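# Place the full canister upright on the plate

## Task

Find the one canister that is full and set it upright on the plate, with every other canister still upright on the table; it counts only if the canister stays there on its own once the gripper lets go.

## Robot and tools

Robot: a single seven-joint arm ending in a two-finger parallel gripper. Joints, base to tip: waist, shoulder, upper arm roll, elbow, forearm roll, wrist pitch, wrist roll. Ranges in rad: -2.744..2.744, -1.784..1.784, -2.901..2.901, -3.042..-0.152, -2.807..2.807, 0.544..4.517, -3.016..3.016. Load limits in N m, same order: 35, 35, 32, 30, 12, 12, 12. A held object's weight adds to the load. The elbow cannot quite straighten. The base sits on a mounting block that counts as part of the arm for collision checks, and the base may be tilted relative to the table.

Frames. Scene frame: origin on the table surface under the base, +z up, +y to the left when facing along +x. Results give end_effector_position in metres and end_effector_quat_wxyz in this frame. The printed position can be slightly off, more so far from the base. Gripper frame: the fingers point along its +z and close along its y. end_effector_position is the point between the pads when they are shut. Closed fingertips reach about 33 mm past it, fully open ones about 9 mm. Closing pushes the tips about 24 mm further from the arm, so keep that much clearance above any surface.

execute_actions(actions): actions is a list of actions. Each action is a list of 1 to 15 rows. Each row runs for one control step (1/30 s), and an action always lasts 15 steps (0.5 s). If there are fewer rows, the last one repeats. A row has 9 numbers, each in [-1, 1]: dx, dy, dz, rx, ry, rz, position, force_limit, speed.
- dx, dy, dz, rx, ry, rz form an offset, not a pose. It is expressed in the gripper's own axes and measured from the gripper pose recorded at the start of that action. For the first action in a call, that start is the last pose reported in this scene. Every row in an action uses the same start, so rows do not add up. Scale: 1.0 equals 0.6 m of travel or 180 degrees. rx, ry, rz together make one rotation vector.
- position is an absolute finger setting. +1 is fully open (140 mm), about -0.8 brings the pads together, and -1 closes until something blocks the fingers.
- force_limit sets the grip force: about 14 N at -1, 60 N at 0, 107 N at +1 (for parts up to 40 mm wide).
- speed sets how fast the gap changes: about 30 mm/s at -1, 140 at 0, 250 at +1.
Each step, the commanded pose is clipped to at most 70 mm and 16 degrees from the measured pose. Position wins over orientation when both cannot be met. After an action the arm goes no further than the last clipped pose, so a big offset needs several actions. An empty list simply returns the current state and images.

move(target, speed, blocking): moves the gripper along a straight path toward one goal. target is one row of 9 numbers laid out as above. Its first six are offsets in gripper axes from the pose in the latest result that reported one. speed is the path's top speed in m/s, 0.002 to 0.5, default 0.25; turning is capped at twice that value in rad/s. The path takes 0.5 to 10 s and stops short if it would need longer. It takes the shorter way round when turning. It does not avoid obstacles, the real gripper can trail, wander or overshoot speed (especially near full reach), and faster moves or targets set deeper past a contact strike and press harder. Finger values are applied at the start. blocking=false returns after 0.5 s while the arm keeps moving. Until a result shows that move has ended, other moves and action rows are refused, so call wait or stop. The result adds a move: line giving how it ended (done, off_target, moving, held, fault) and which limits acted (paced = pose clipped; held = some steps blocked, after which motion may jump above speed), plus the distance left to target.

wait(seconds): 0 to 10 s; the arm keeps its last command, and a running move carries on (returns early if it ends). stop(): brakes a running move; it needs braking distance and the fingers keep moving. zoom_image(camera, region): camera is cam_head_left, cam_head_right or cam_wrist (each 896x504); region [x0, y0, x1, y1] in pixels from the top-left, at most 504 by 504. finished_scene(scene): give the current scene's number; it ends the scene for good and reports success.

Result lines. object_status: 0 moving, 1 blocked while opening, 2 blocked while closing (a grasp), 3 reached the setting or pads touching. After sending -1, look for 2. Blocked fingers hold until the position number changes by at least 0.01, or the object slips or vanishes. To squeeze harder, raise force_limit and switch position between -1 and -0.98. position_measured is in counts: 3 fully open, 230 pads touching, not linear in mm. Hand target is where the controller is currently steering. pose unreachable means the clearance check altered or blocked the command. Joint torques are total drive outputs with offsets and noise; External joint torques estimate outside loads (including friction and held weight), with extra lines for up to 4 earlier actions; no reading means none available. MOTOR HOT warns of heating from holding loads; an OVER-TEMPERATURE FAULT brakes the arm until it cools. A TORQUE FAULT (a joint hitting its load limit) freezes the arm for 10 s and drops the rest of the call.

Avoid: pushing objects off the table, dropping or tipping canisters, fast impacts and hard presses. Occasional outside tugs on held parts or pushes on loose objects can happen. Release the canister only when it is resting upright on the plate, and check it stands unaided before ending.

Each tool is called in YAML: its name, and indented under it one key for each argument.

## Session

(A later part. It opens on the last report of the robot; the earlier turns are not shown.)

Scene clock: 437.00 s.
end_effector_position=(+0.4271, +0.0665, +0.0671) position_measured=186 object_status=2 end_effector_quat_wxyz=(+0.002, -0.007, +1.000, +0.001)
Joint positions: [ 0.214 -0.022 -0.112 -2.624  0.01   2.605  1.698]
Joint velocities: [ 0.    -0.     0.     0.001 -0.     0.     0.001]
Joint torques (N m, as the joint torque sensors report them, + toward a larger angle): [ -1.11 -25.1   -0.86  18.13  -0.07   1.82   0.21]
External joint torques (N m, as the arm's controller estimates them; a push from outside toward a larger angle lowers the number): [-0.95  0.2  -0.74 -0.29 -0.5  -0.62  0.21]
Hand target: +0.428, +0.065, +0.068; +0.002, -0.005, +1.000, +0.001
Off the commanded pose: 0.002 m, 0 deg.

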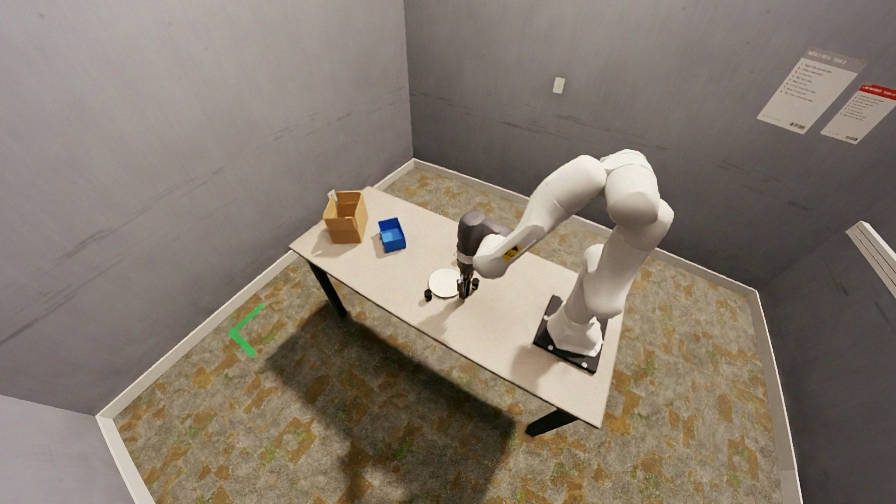

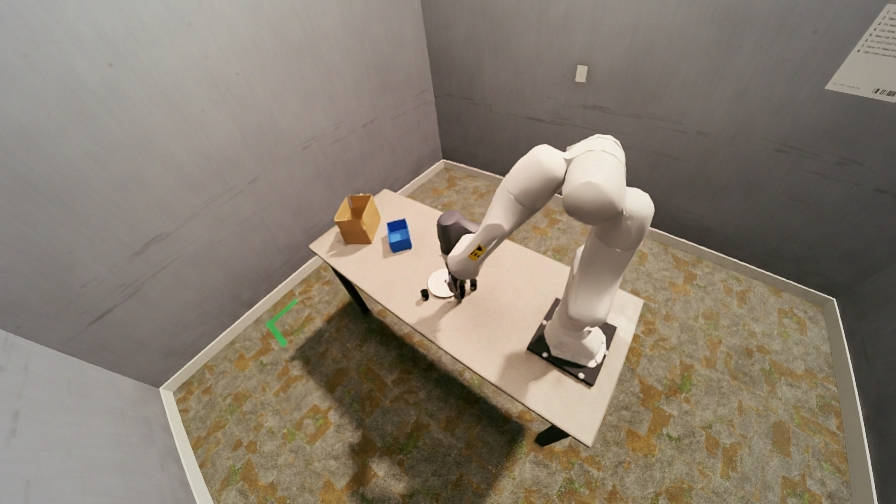

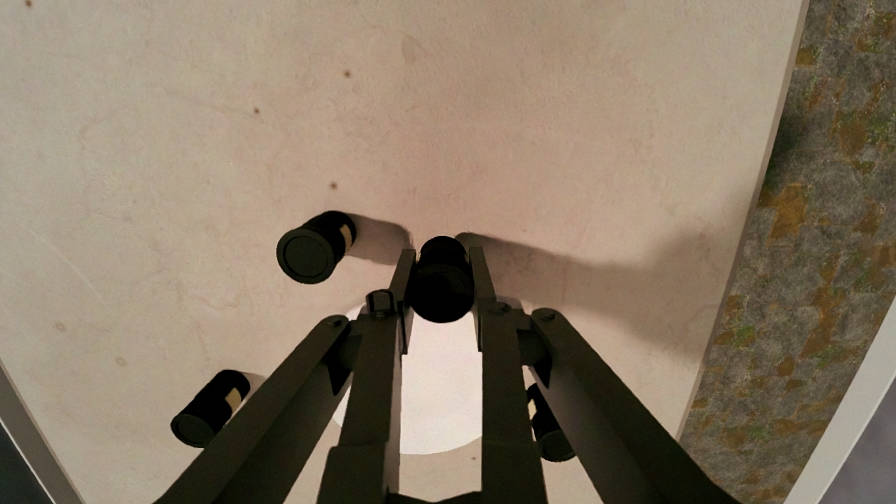

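execute_actions:
  actions:
    - [[0,0,0.002,0,0,0,-1,0,0],[0,0,0.004,0,0,0,-1,0,0],[0,0,0.007,0,0,0,-1,0,0],[0,0,0.010,0,0,0,-1,0,0],[0,0,0.013,0,0,0,-1,0,0],[0,0,0.016,0,0,0,-1,0,0],[0,0,0.019,0,0,0,-1,0,0],[0,0,0.022,0,0,0,-1,0,0],[0,0,0.024,0,0,0,-1,0,0],[0,0,0.026,0,0,0,-1,0,0],[0,0,0.027,0,0,0,-1,0,0],[0,0,0.0277,0,0,0,-1,0,0]]

wait:
  seconds: 0.2

wait:
  seconds: 0.1

wait:
  seconds: 0.1

Scene clock: 442.63 s.
end_effector_position=(+0.4258, +0.0651, +0.0509) position_measured=186 object_status=2 end_effector_quat_wxyz=(-0.002, -0.005, +1.000, -0.000)
Joint positions: [ 0.214  0.023 -0.112 -2.625  0.017  2.643  1.696]
Joint velocities: [ 0.002  0.018 -0.002 -0.     0.008  0.05  -0.005]
Joint torques (N m, as the joint torque sensors report them, + toward a larger angle): [ -0.03 -23.8    0.35  14.97   0.97   2.67  -0.15]
External joint torques (N m, as the arm's controller estimates them; a push from outside toward a larger angle lowers the number): [ 0.16  2.86  0.59 -2.98  0.58  0.23 -0.15]
Hand target: +0.427, +0.066, +0.050; +0.002, -0.007, +1.000, +0.001
Off the commanded pose: 0.002 m, 0 deg.

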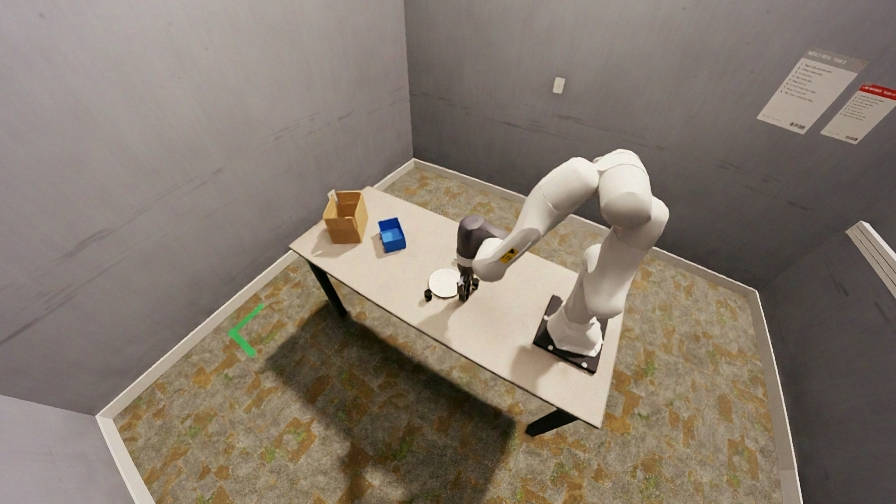

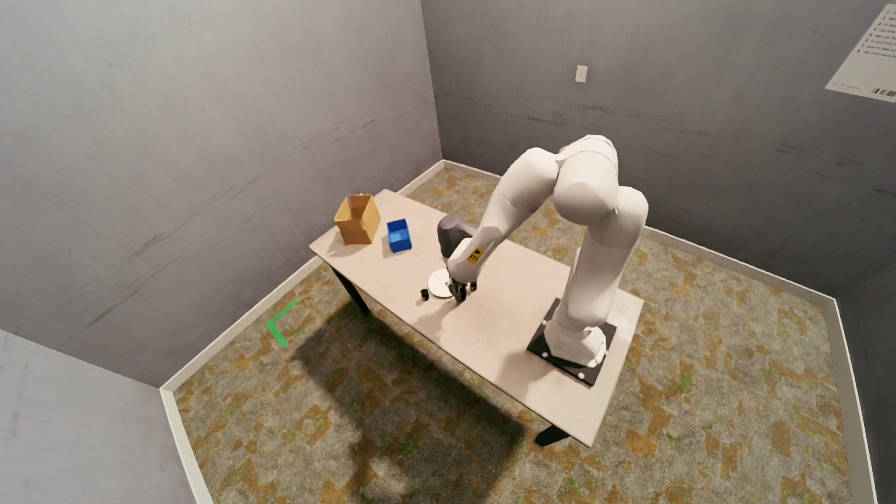

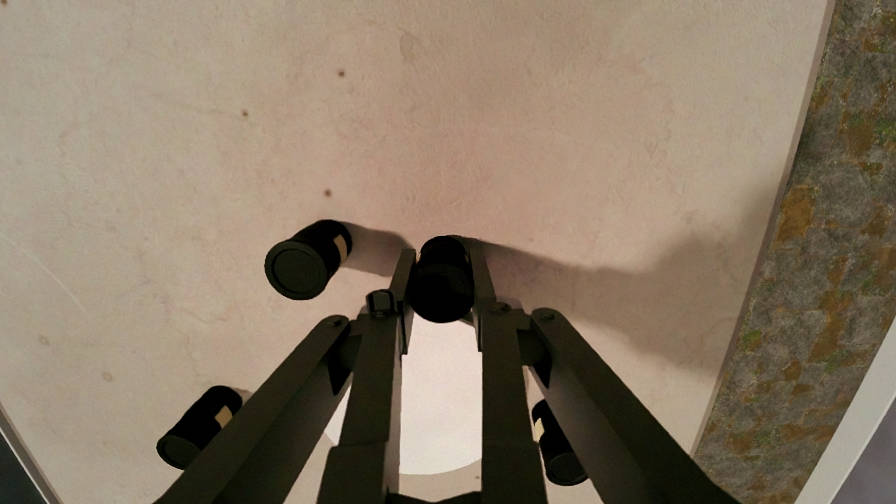

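Scene clock: 442.83 s.
end_effector_position=(+0.4275, +0.0653, +0.0512) position_measured=186 object_status=2 end_effector_quat_wxyz=(+0.001, -0.005, +1.000, +0.000)
Joint positions: [ 0.214  0.023 -0.112 -2.625  0.018  2.649  1.695]
Joint velocities: [ 0.    -0.     0.001 -0.001  0.003  0.016 -0.002]
Joint torques (N m, as the joint torque sensors report them, + toward a larger angle): [ -0.26 -23.82   0.28  15.15   1.     2.67  -0.11]
External joint torques (N m, as the arm's controller estimates them; a push from outside toward a larger angle lowers the number): [-0.14  2.32  0.45 -2.45  0.61  0.26 -0.11]
Hand target: +0.427, +0.066, +0.050; +0.002, -0.007, +1.000, +0.001
Off the commanded pose: 0.001 m, 0 deg.
wait: 0.20 s; no rest

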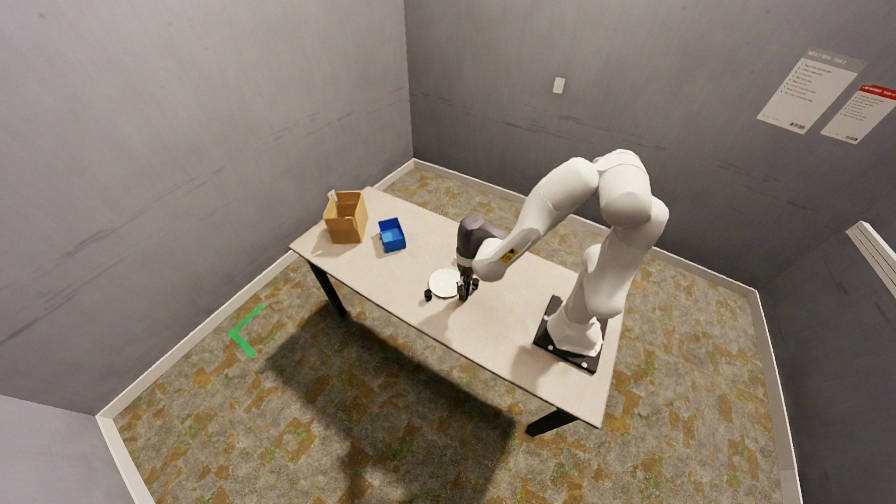

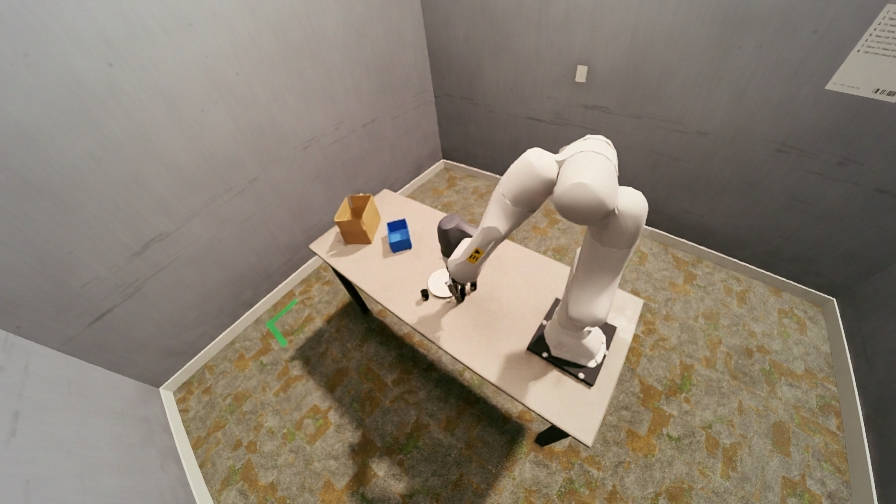

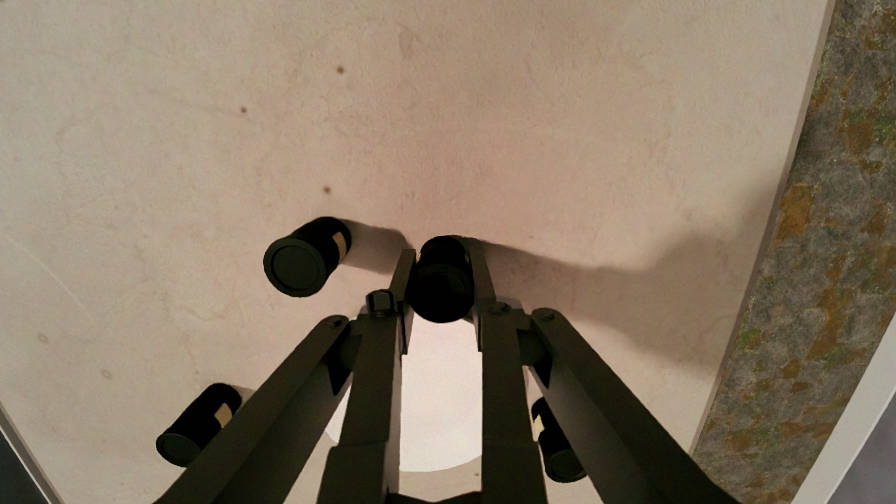

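Scene clock: 442.93 s.
end_effector_position=(+0.4278, +0.0654, +0.0513) position_measured=186 object_status=2 end_effector_quat_wxyz=(+0.001, -0.005, +1.000, +0.000)
Joint positions: [ 0.214  0.023 -0.112 -2.625  0.018  2.65   1.695]
Joint velocities: [-0.001 -0.001 -0.    -0.     0.001  0.008 -0.004]
Joint torques (N m, as the joint torque sensors report them, + toward a larger angle): [ -0.26 -23.73   0.41  15.16   0.91   2.57  -0.26]
External joint torques (N m, as the arm's controller estimates them; a push from outside toward a larger angle lowers the number): [-0.08  2.43  0.64 -2.46  0.52  0.15 -0.26]
Hand target: +0.427, +0.066, +0.050; +0.002, -0.007, +1.000, +0.001
Off the commanded pose: 0.002 m, 0 deg.
wait: 0.10 s; no rest

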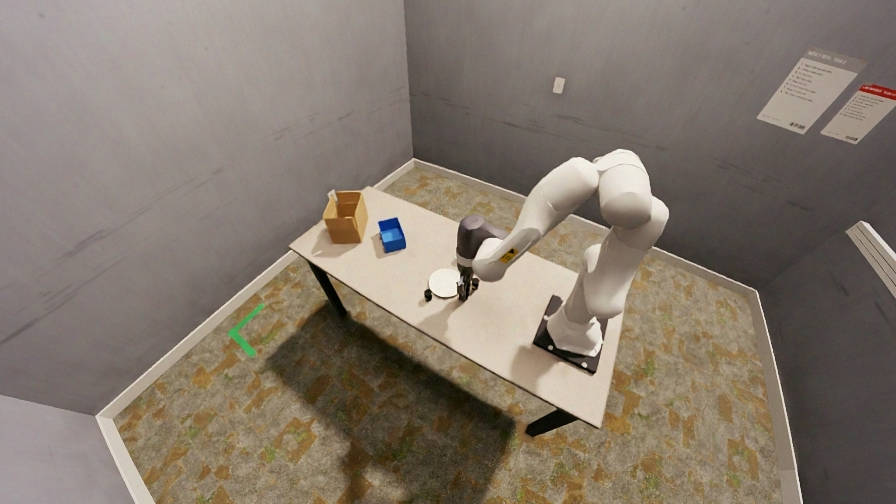

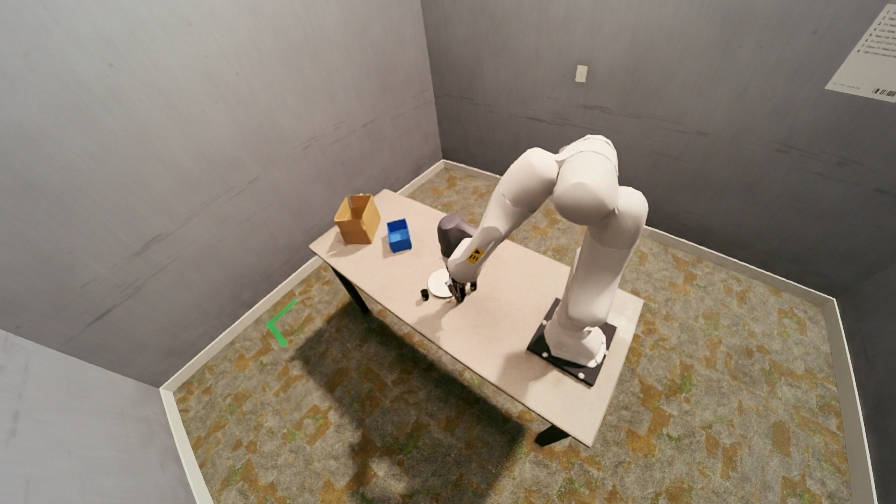

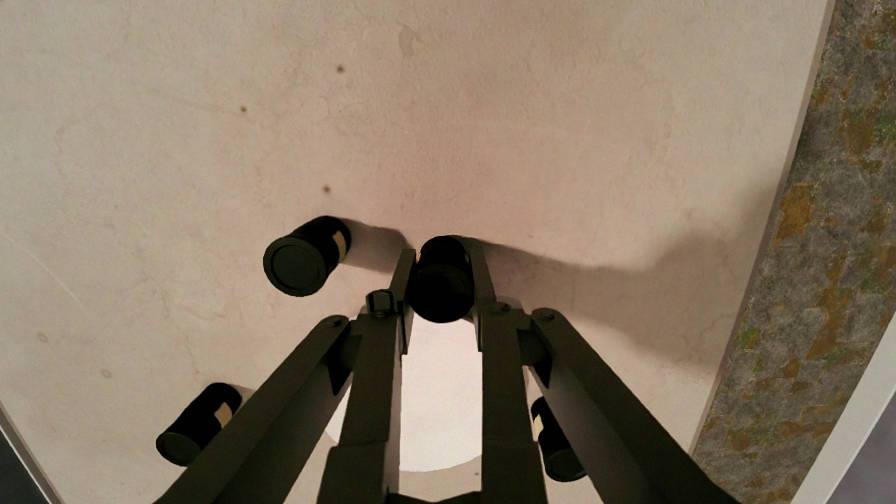

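Scene clock: 443.03 s.
end_effector_position=(+0.4280, +0.0654, +0.0513) position_measured=186 object_status=2 end_effector_quat_wxyz=(+0.002, -0.005, +1.000, +0.000)
Joint positions: [ 0.214  0.023 -0.112 -2.625  0.018  2.651  1.695]
Joint velocities: [-0.     0.001  0.     0.001  0.001  0.004 -0.002]
Joint torques (N m, as the joint torque sensors report them, + toward a larger angle): [ -0.49 -23.85   0.38  15.25   0.99   2.73  -0.09]
External joint torques (N m, as the arm's controller estimates them; a push from outside toward a larger angle lowers the number): [-0.29  2.36  0.61 -2.49  0.59  0.29 -0.09]
Hand target: +0.427, +0.066, +0.050; +0.002, -0.007, +1.000, +0.001
Off the commanded pose: 0.002 m, 0 deg.
wait: 0.10 s; no rest

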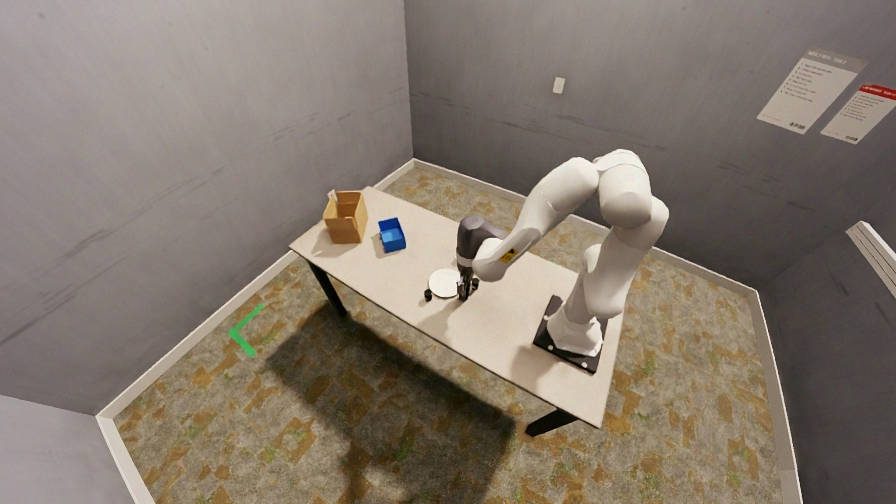

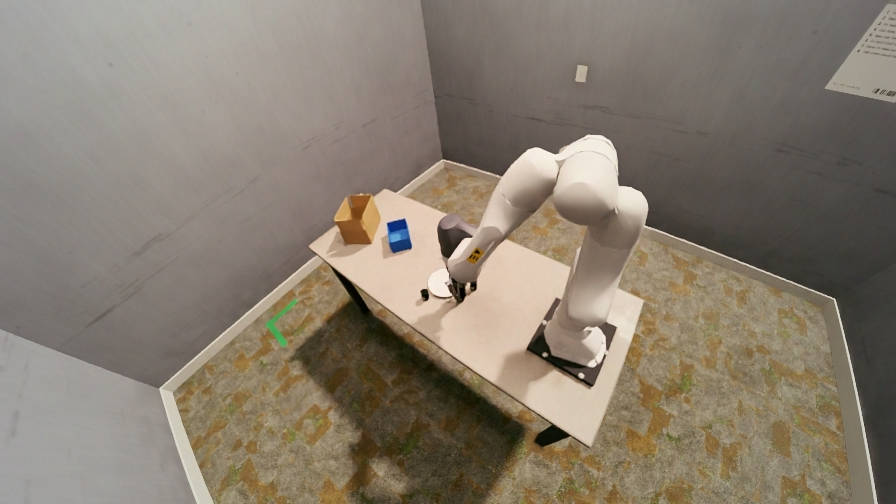

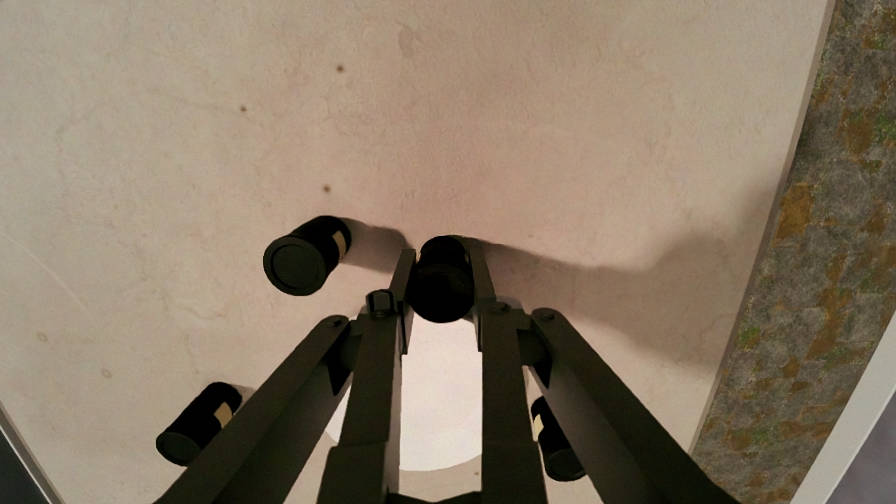

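zoom_image:
  camera: "cam_wrist"
  region: [140, 360, 640, 504]

Region (140, 360, 640, 504) of cam_wrist's 896x504 image, scaled by 1.008, with more detail than that image has; it fills the top 145 rows of this view, and the rest is white.

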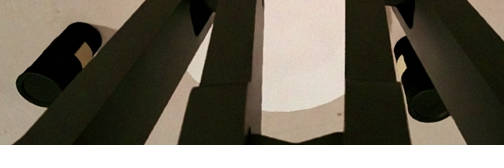

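execute_actions:
  actions:
    - [[0,0,0.0015,0,0,0,-1,0,0],[0,0,0.003,0,0,0,-1,0,0],[0,0,0.005,0,0,0,-1,0,0],[0,0,0.007,0,0,0,-1,0,0],[0,0,0.009,0,0,0,-1,0,0],[0,0,0.0105,0,0,0,-1,0,0],[0,0,0.0115,0,0,0,-1,0,0],[0,0,0.0118,0,0,0,-1,0,0],[0,0,0.0118,0,0,0,-1,0,0],[0,0,0.0118,0,0,0,0.0,0,0],[0,0,0.0118,0,0,0,0.0,0,0]]
    - [[0,0,-0.001,0,0,0,0.0,0,0],[0,0,-0.004,0,0,0,0.0,0,0],[0,0,-0.009,0,0,0,0.0,0,0],[0,0,-0.016,0,0,0,0.0,0,0],[0,0,-0.024,0,0,0,0.0,0,0],[0,0,-0.033,0,0,0,0.0,0,0],[0,0,-0.042,0,0,0,0.0,0,0],[0,0,-0.051,0,0,0,0.0,0,0],[0,0,-0.060,0,0,0,0.0,0,0],[0,0,-0.068,0,0,0,0.0,0,0],[0,0,-0.075,0,0,0,0.0,0,0],[0,0,-0.081,0,0,0,0.0,0,0],[0,0,-0.085,0,0,0,0.0,0,0],[0,0,-0.088,0,0,0,0.0,0,0],[0,0,-0.090,0,0,0,0.0,0,0]]

Scene clock: 478.10 s.
end_effector_position=(+0.4359, +0.0691, +0.0962) position_measured=129 object_status=3 end_effector_quat_wxyz=(+0.015, -0.009, +1.000, +0.004)
Joint positions: [ 0.214 -0.09  -0.112 -2.613 -0.     2.553  1.703]
Joint velocities: [-0.001 -0.202  0.     0.041 -0.032 -0.252  0.027]
Joint torques (N m, as the joint torque sensors report them, + toward a larger angle): [ -1.91 -22.08  -0.61  18.42   0.01   1.53   0.23]
External joint torques (N m, as the arm's controller estimates them; a push from outside toward a larger angle lowers the number): [-1.74 -0.96 -0.59  0.46 -0.48 -0.72  0.23]
External joint torques at the end of the 1st action: [-0.09  1.98  0.15 -1.63  0.57  0.27 -0.13]
Hand target: +0.427, +0.066, +0.099; +0.001, -0.005, +1.000, +0.001
Off the commanded pose: 0.010 m, 2 deg.

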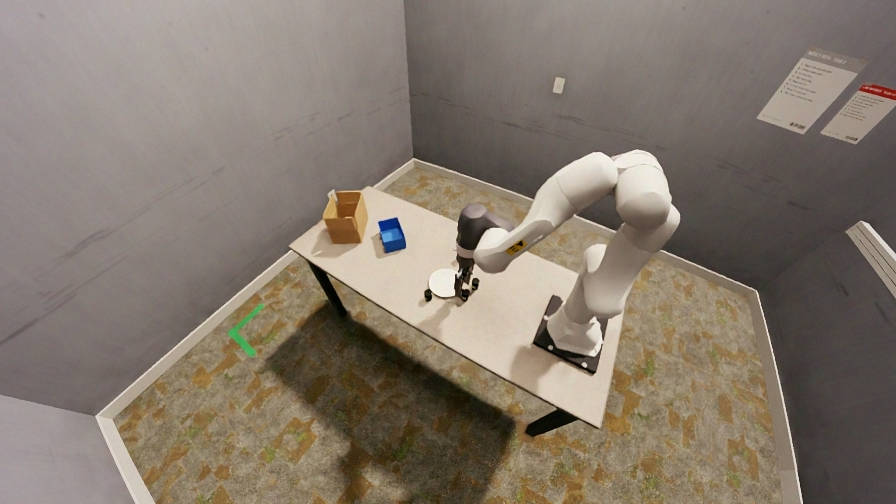

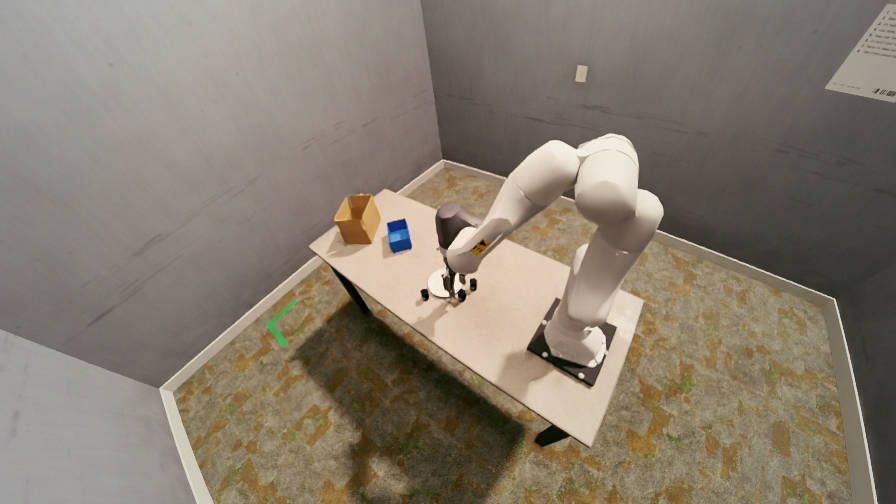

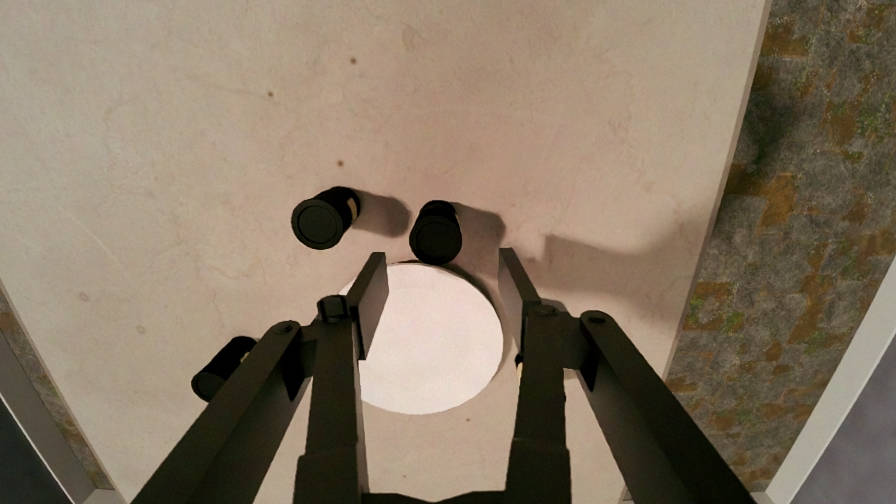

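execute_actions:
  actions: []

Scene clock: 481.90 s.
end_effector_position=(+0.4265, +0.0675, +0.0981) position_measured=129 object_status=3 end_effector_quat_wxyz=(+0.001, -0.007, +1.000, +0.002)
Joint positions: [ 0.214 -0.102 -0.112 -2.61  -0.004  2.51   1.71 ]
Joint velocities: [ 0.001 -0.    -0.001  0.    -0.    -0.    -0.001]
Joint torques (N m, as the joint torque sensors report them, + toward a larger angle): [ -2.1  -23.39  -0.55  18.98  -0.02   1.84   0.18]
External joint torques (N m, as the arm's controller estimates them; a push from outside toward a larger angle lowers the number): [-1.97  0.42 -0.61 -0.65 -0.5  -0.57  0.18]
Hand target: +0.427, +0.066, +0.099; +0.001, -0.005, +1.000, +0.001
Off the commanded pose: 0.003 m, 0 deg.

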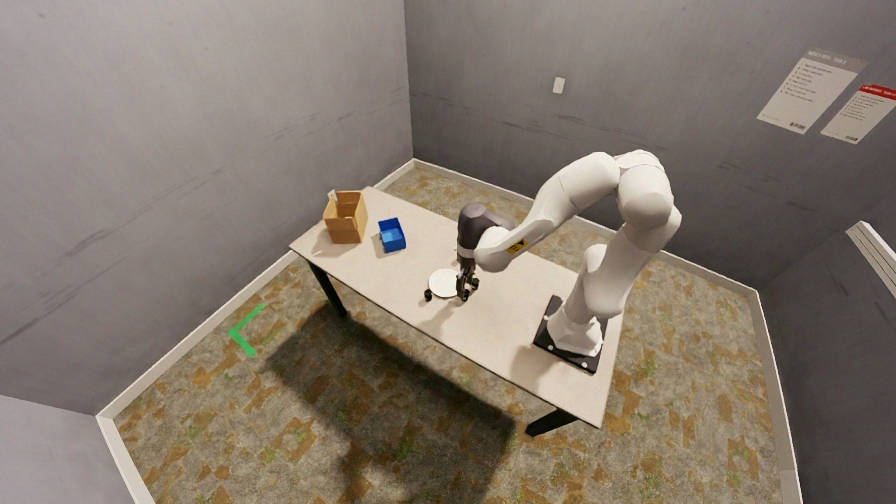

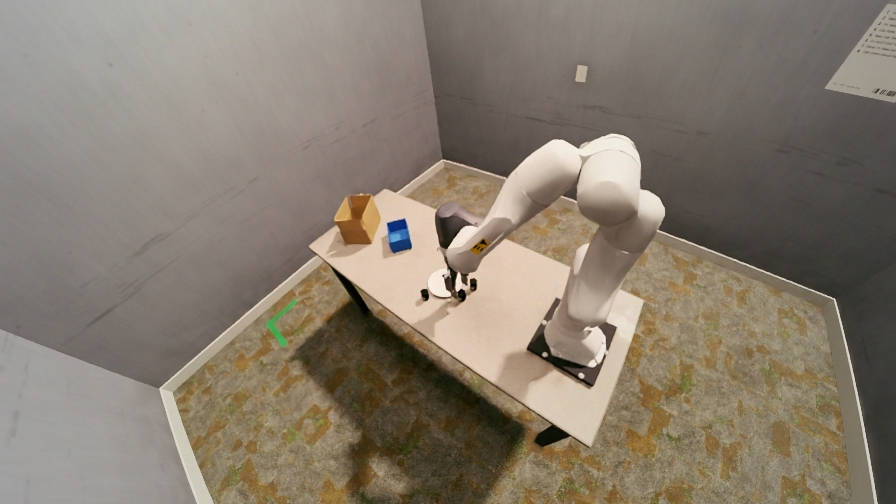

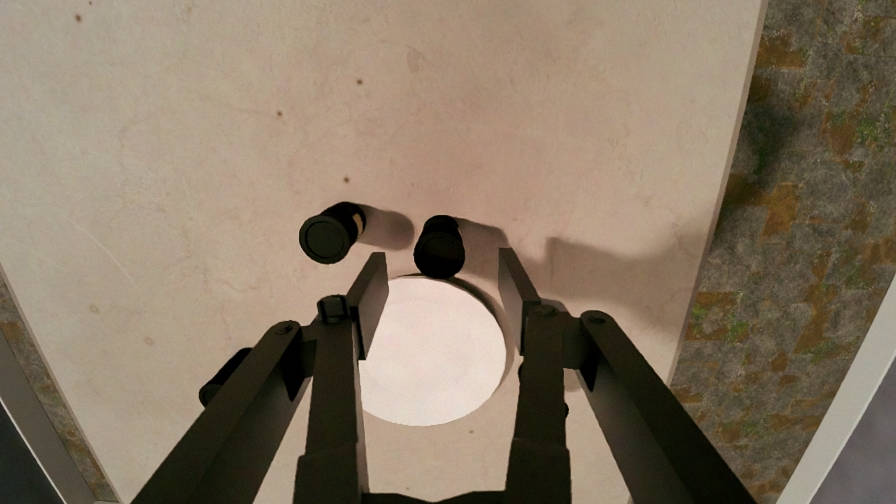

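move:
  target: [-0.222, 0.141, -0.003, 0, 0, 0, 0.0, 0, 0]
  speed: 0.3

Scene clock: 487.17 s.
end_effector_position=(+0.5581, +0.1545, +0.1004) position_measured=129 object_status=3 end_effector_quat_wxyz=(+0.003, -0.013, +1.000, +0.001)
Joint positions: [ 0.277  0.269 -0.06  -2.106  0.033  2.379  1.789]
Joint velocities: [ 0.002  0.002 -0.001  0.003  0.001 -0.017  0.023]
Joint torques (N m, as the joint torque sensors report them, + toward a larger angle): [  0.39 -35.79  -0.71  21.82   1.1    1.78   0.25]
External joint torques (N m, as the arm's controller estimates them; a push from outside toward a larger angle lowers the number): [ 0.56  2.12 -0.31  0.54  0.52 -0.63  0.25]
Hand target: +0.557, +0.155, +0.100; +0.000, -0.008, +1.000, +0.001
Off the commanded pose: 0.001 m, 1 deg.
move: done

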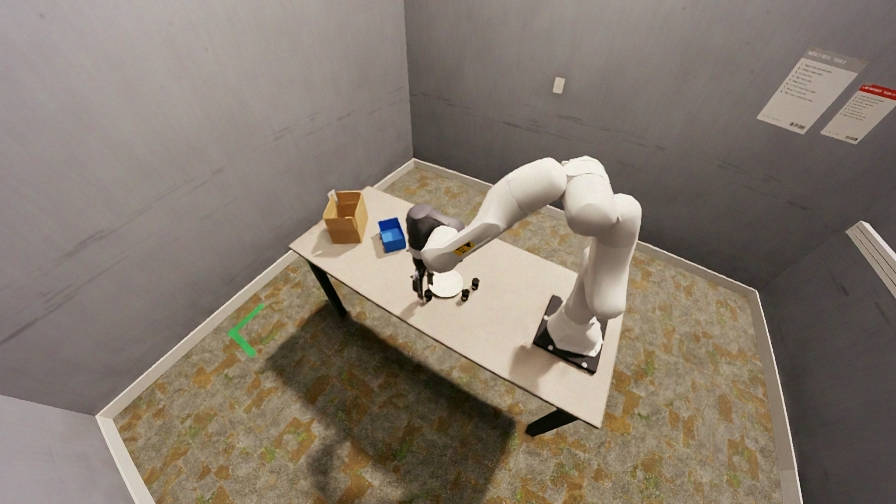

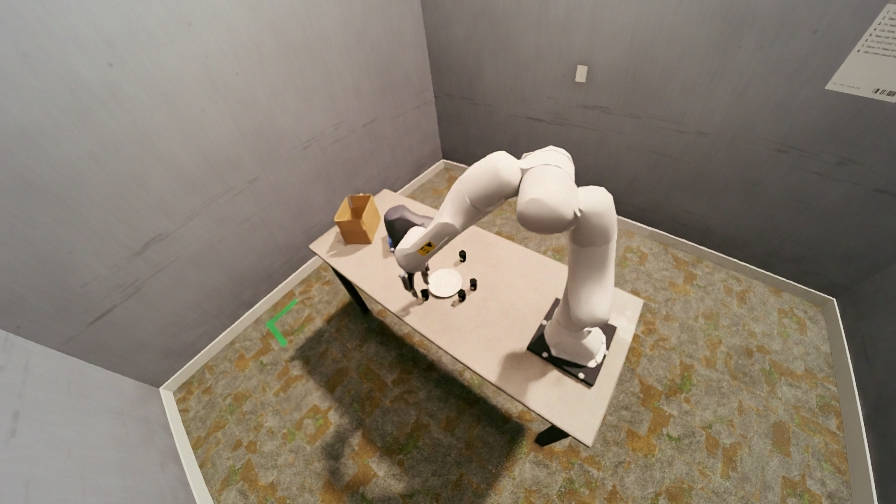

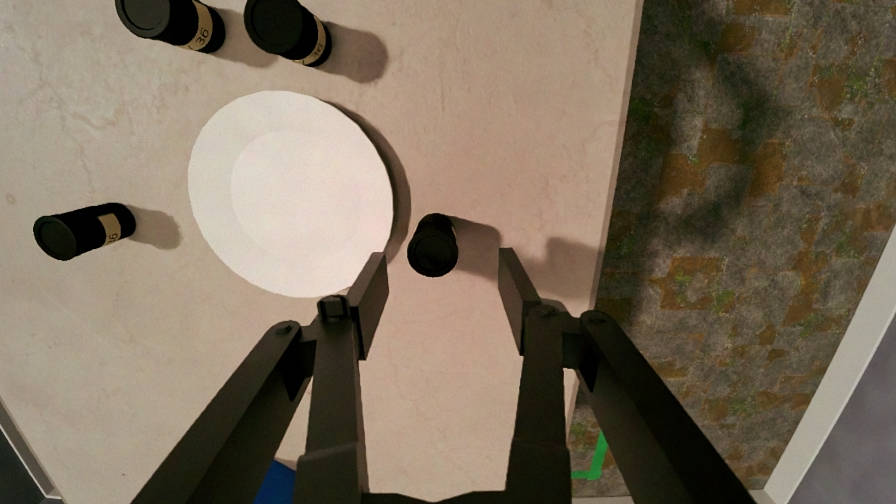

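execute_actions:
  actions: []

zoom_image:
  camera: "cam_wrist"
  region: [340, 180, 540, 320]

Scene clock: 493.13 s.
end_effector_position=(+0.5574, +0.1543, +0.1002) position_measured=129 object_status=3 end_effector_quat_wxyz=(+0.002, -0.010, +1.000, +0.001)
Joint positions: [ 0.277  0.269 -0.06  -2.105  0.033  2.376  1.795]
Joint velocities: [-0.001 -0.001  0.001 -0.002 -0.     0.     0.001]
Joint torques (N m, as the joint torque sensors report them, + toward a larger angle): [  0.23 -35.53  -0.61  21.6    1.15   1.84   0.19]
External joint torques (N m, as the arm's controller estimates them; a push from outside toward a larger angle lowers the number): [ 0.34  2.47 -0.28  0.28  0.57 -0.57  0.19]
Hand target: +0.557, +0.155, +0.100; +0.000, -0.008, +1.000, +0.001
Off the commanded pose: 0.001 m, 0 deg.

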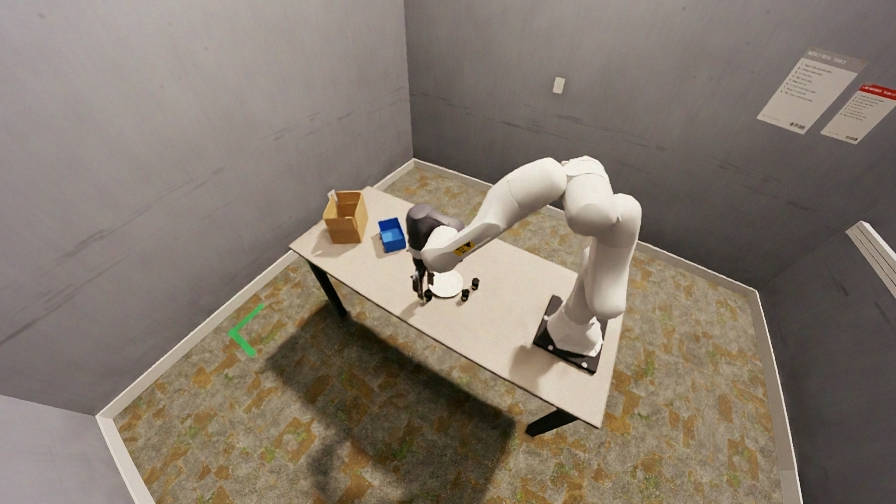

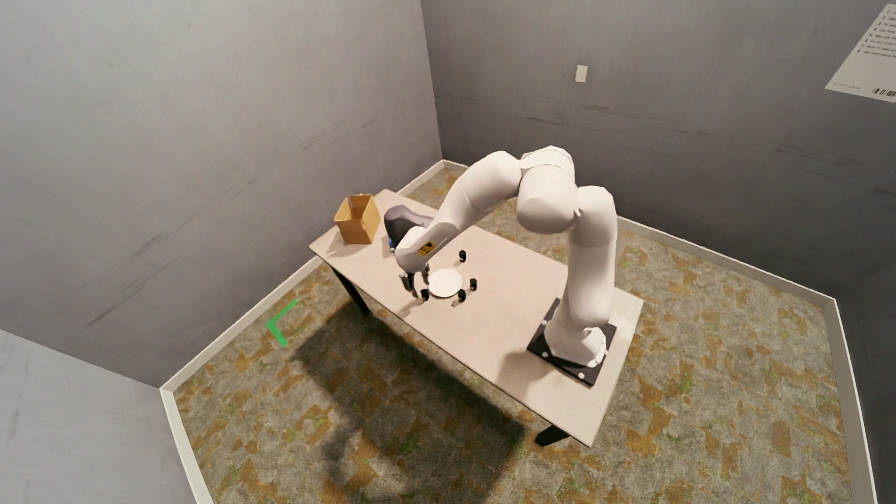

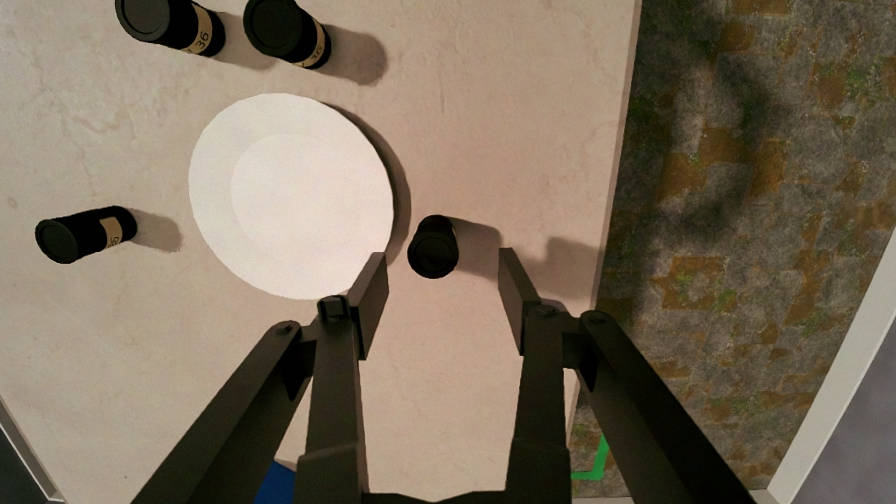

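Region (340, 180, 540, 320) of cam_wrist's 896x504 image, scaled by 2.520, with more detail than that image has; it fills the top 353 rows of this view, and the rest is white.

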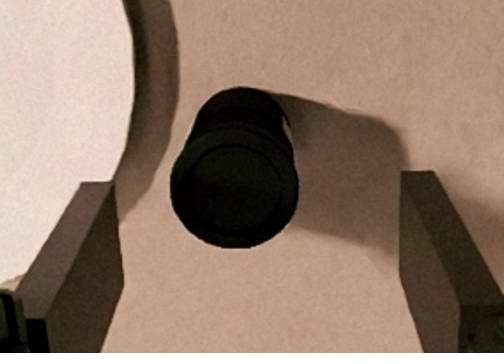

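move:
  target: [-0.003, -0.0115, 0.083, 0, 0, 0, -0.1, 0, 0]
  speed: 0.1

Scene clock: 543.40 s.
end_effector_position=(+0.5597, +0.1467, +0.0513) position_measured=141 object_status=3 end_effector_quat_wxyz=(+0.001, -0.008, +1.000, -0.001)
Joint positions: [ 0.266  0.361 -0.06  -2.117  0.039  2.478  1.782]
Joint velocities: [-0.001 -0.     0.     0.    -0.001  0.011 -0.006]
Joint torques (N m, as the joint torque sensors report them, + toward a larger angle): [ -2.1  -36.63   0.17  18.26   1.15   2.7   -0.16]
External joint torques (N m, as the arm's controller estimates them; a push from outside toward a larger angle lowers the number): [-1.93  2.85  0.66 -1.83  0.64  0.29 -0.16]
Hand target: +0.560, +0.147, +0.050; +0.002, -0.009, +1.000, -0.000
Off the commanded pose: 0.001 m, 0 deg.
move: done

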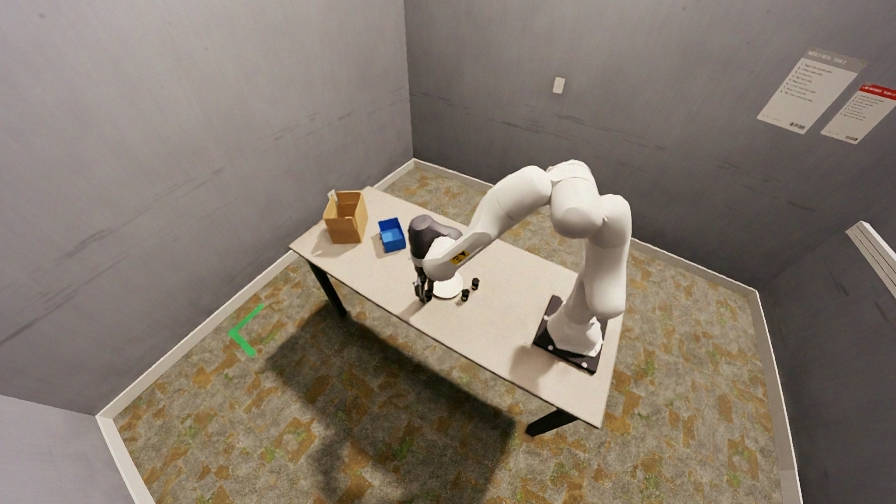

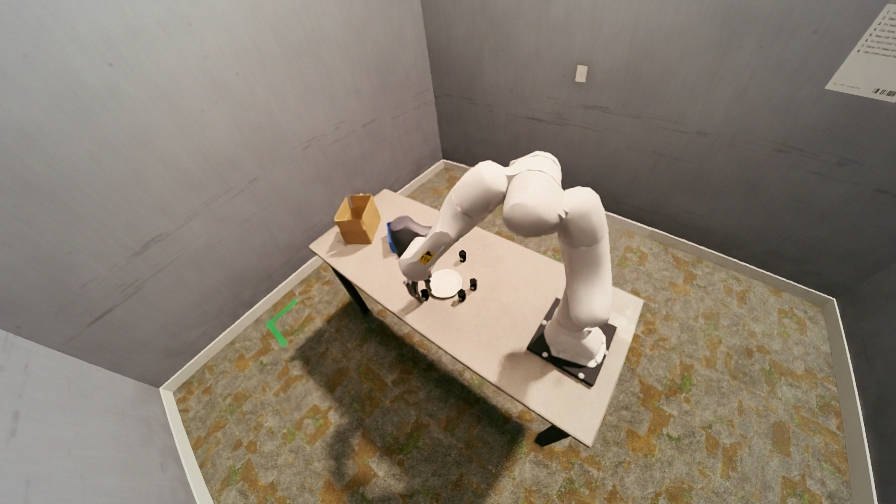

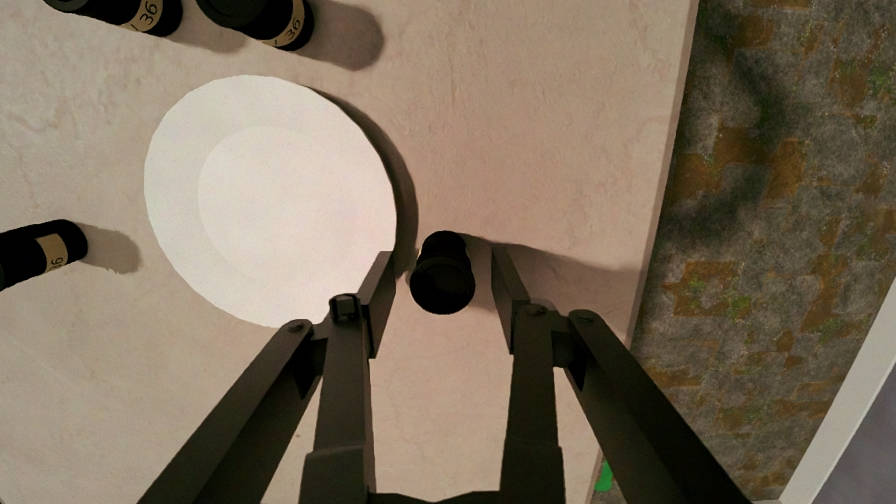

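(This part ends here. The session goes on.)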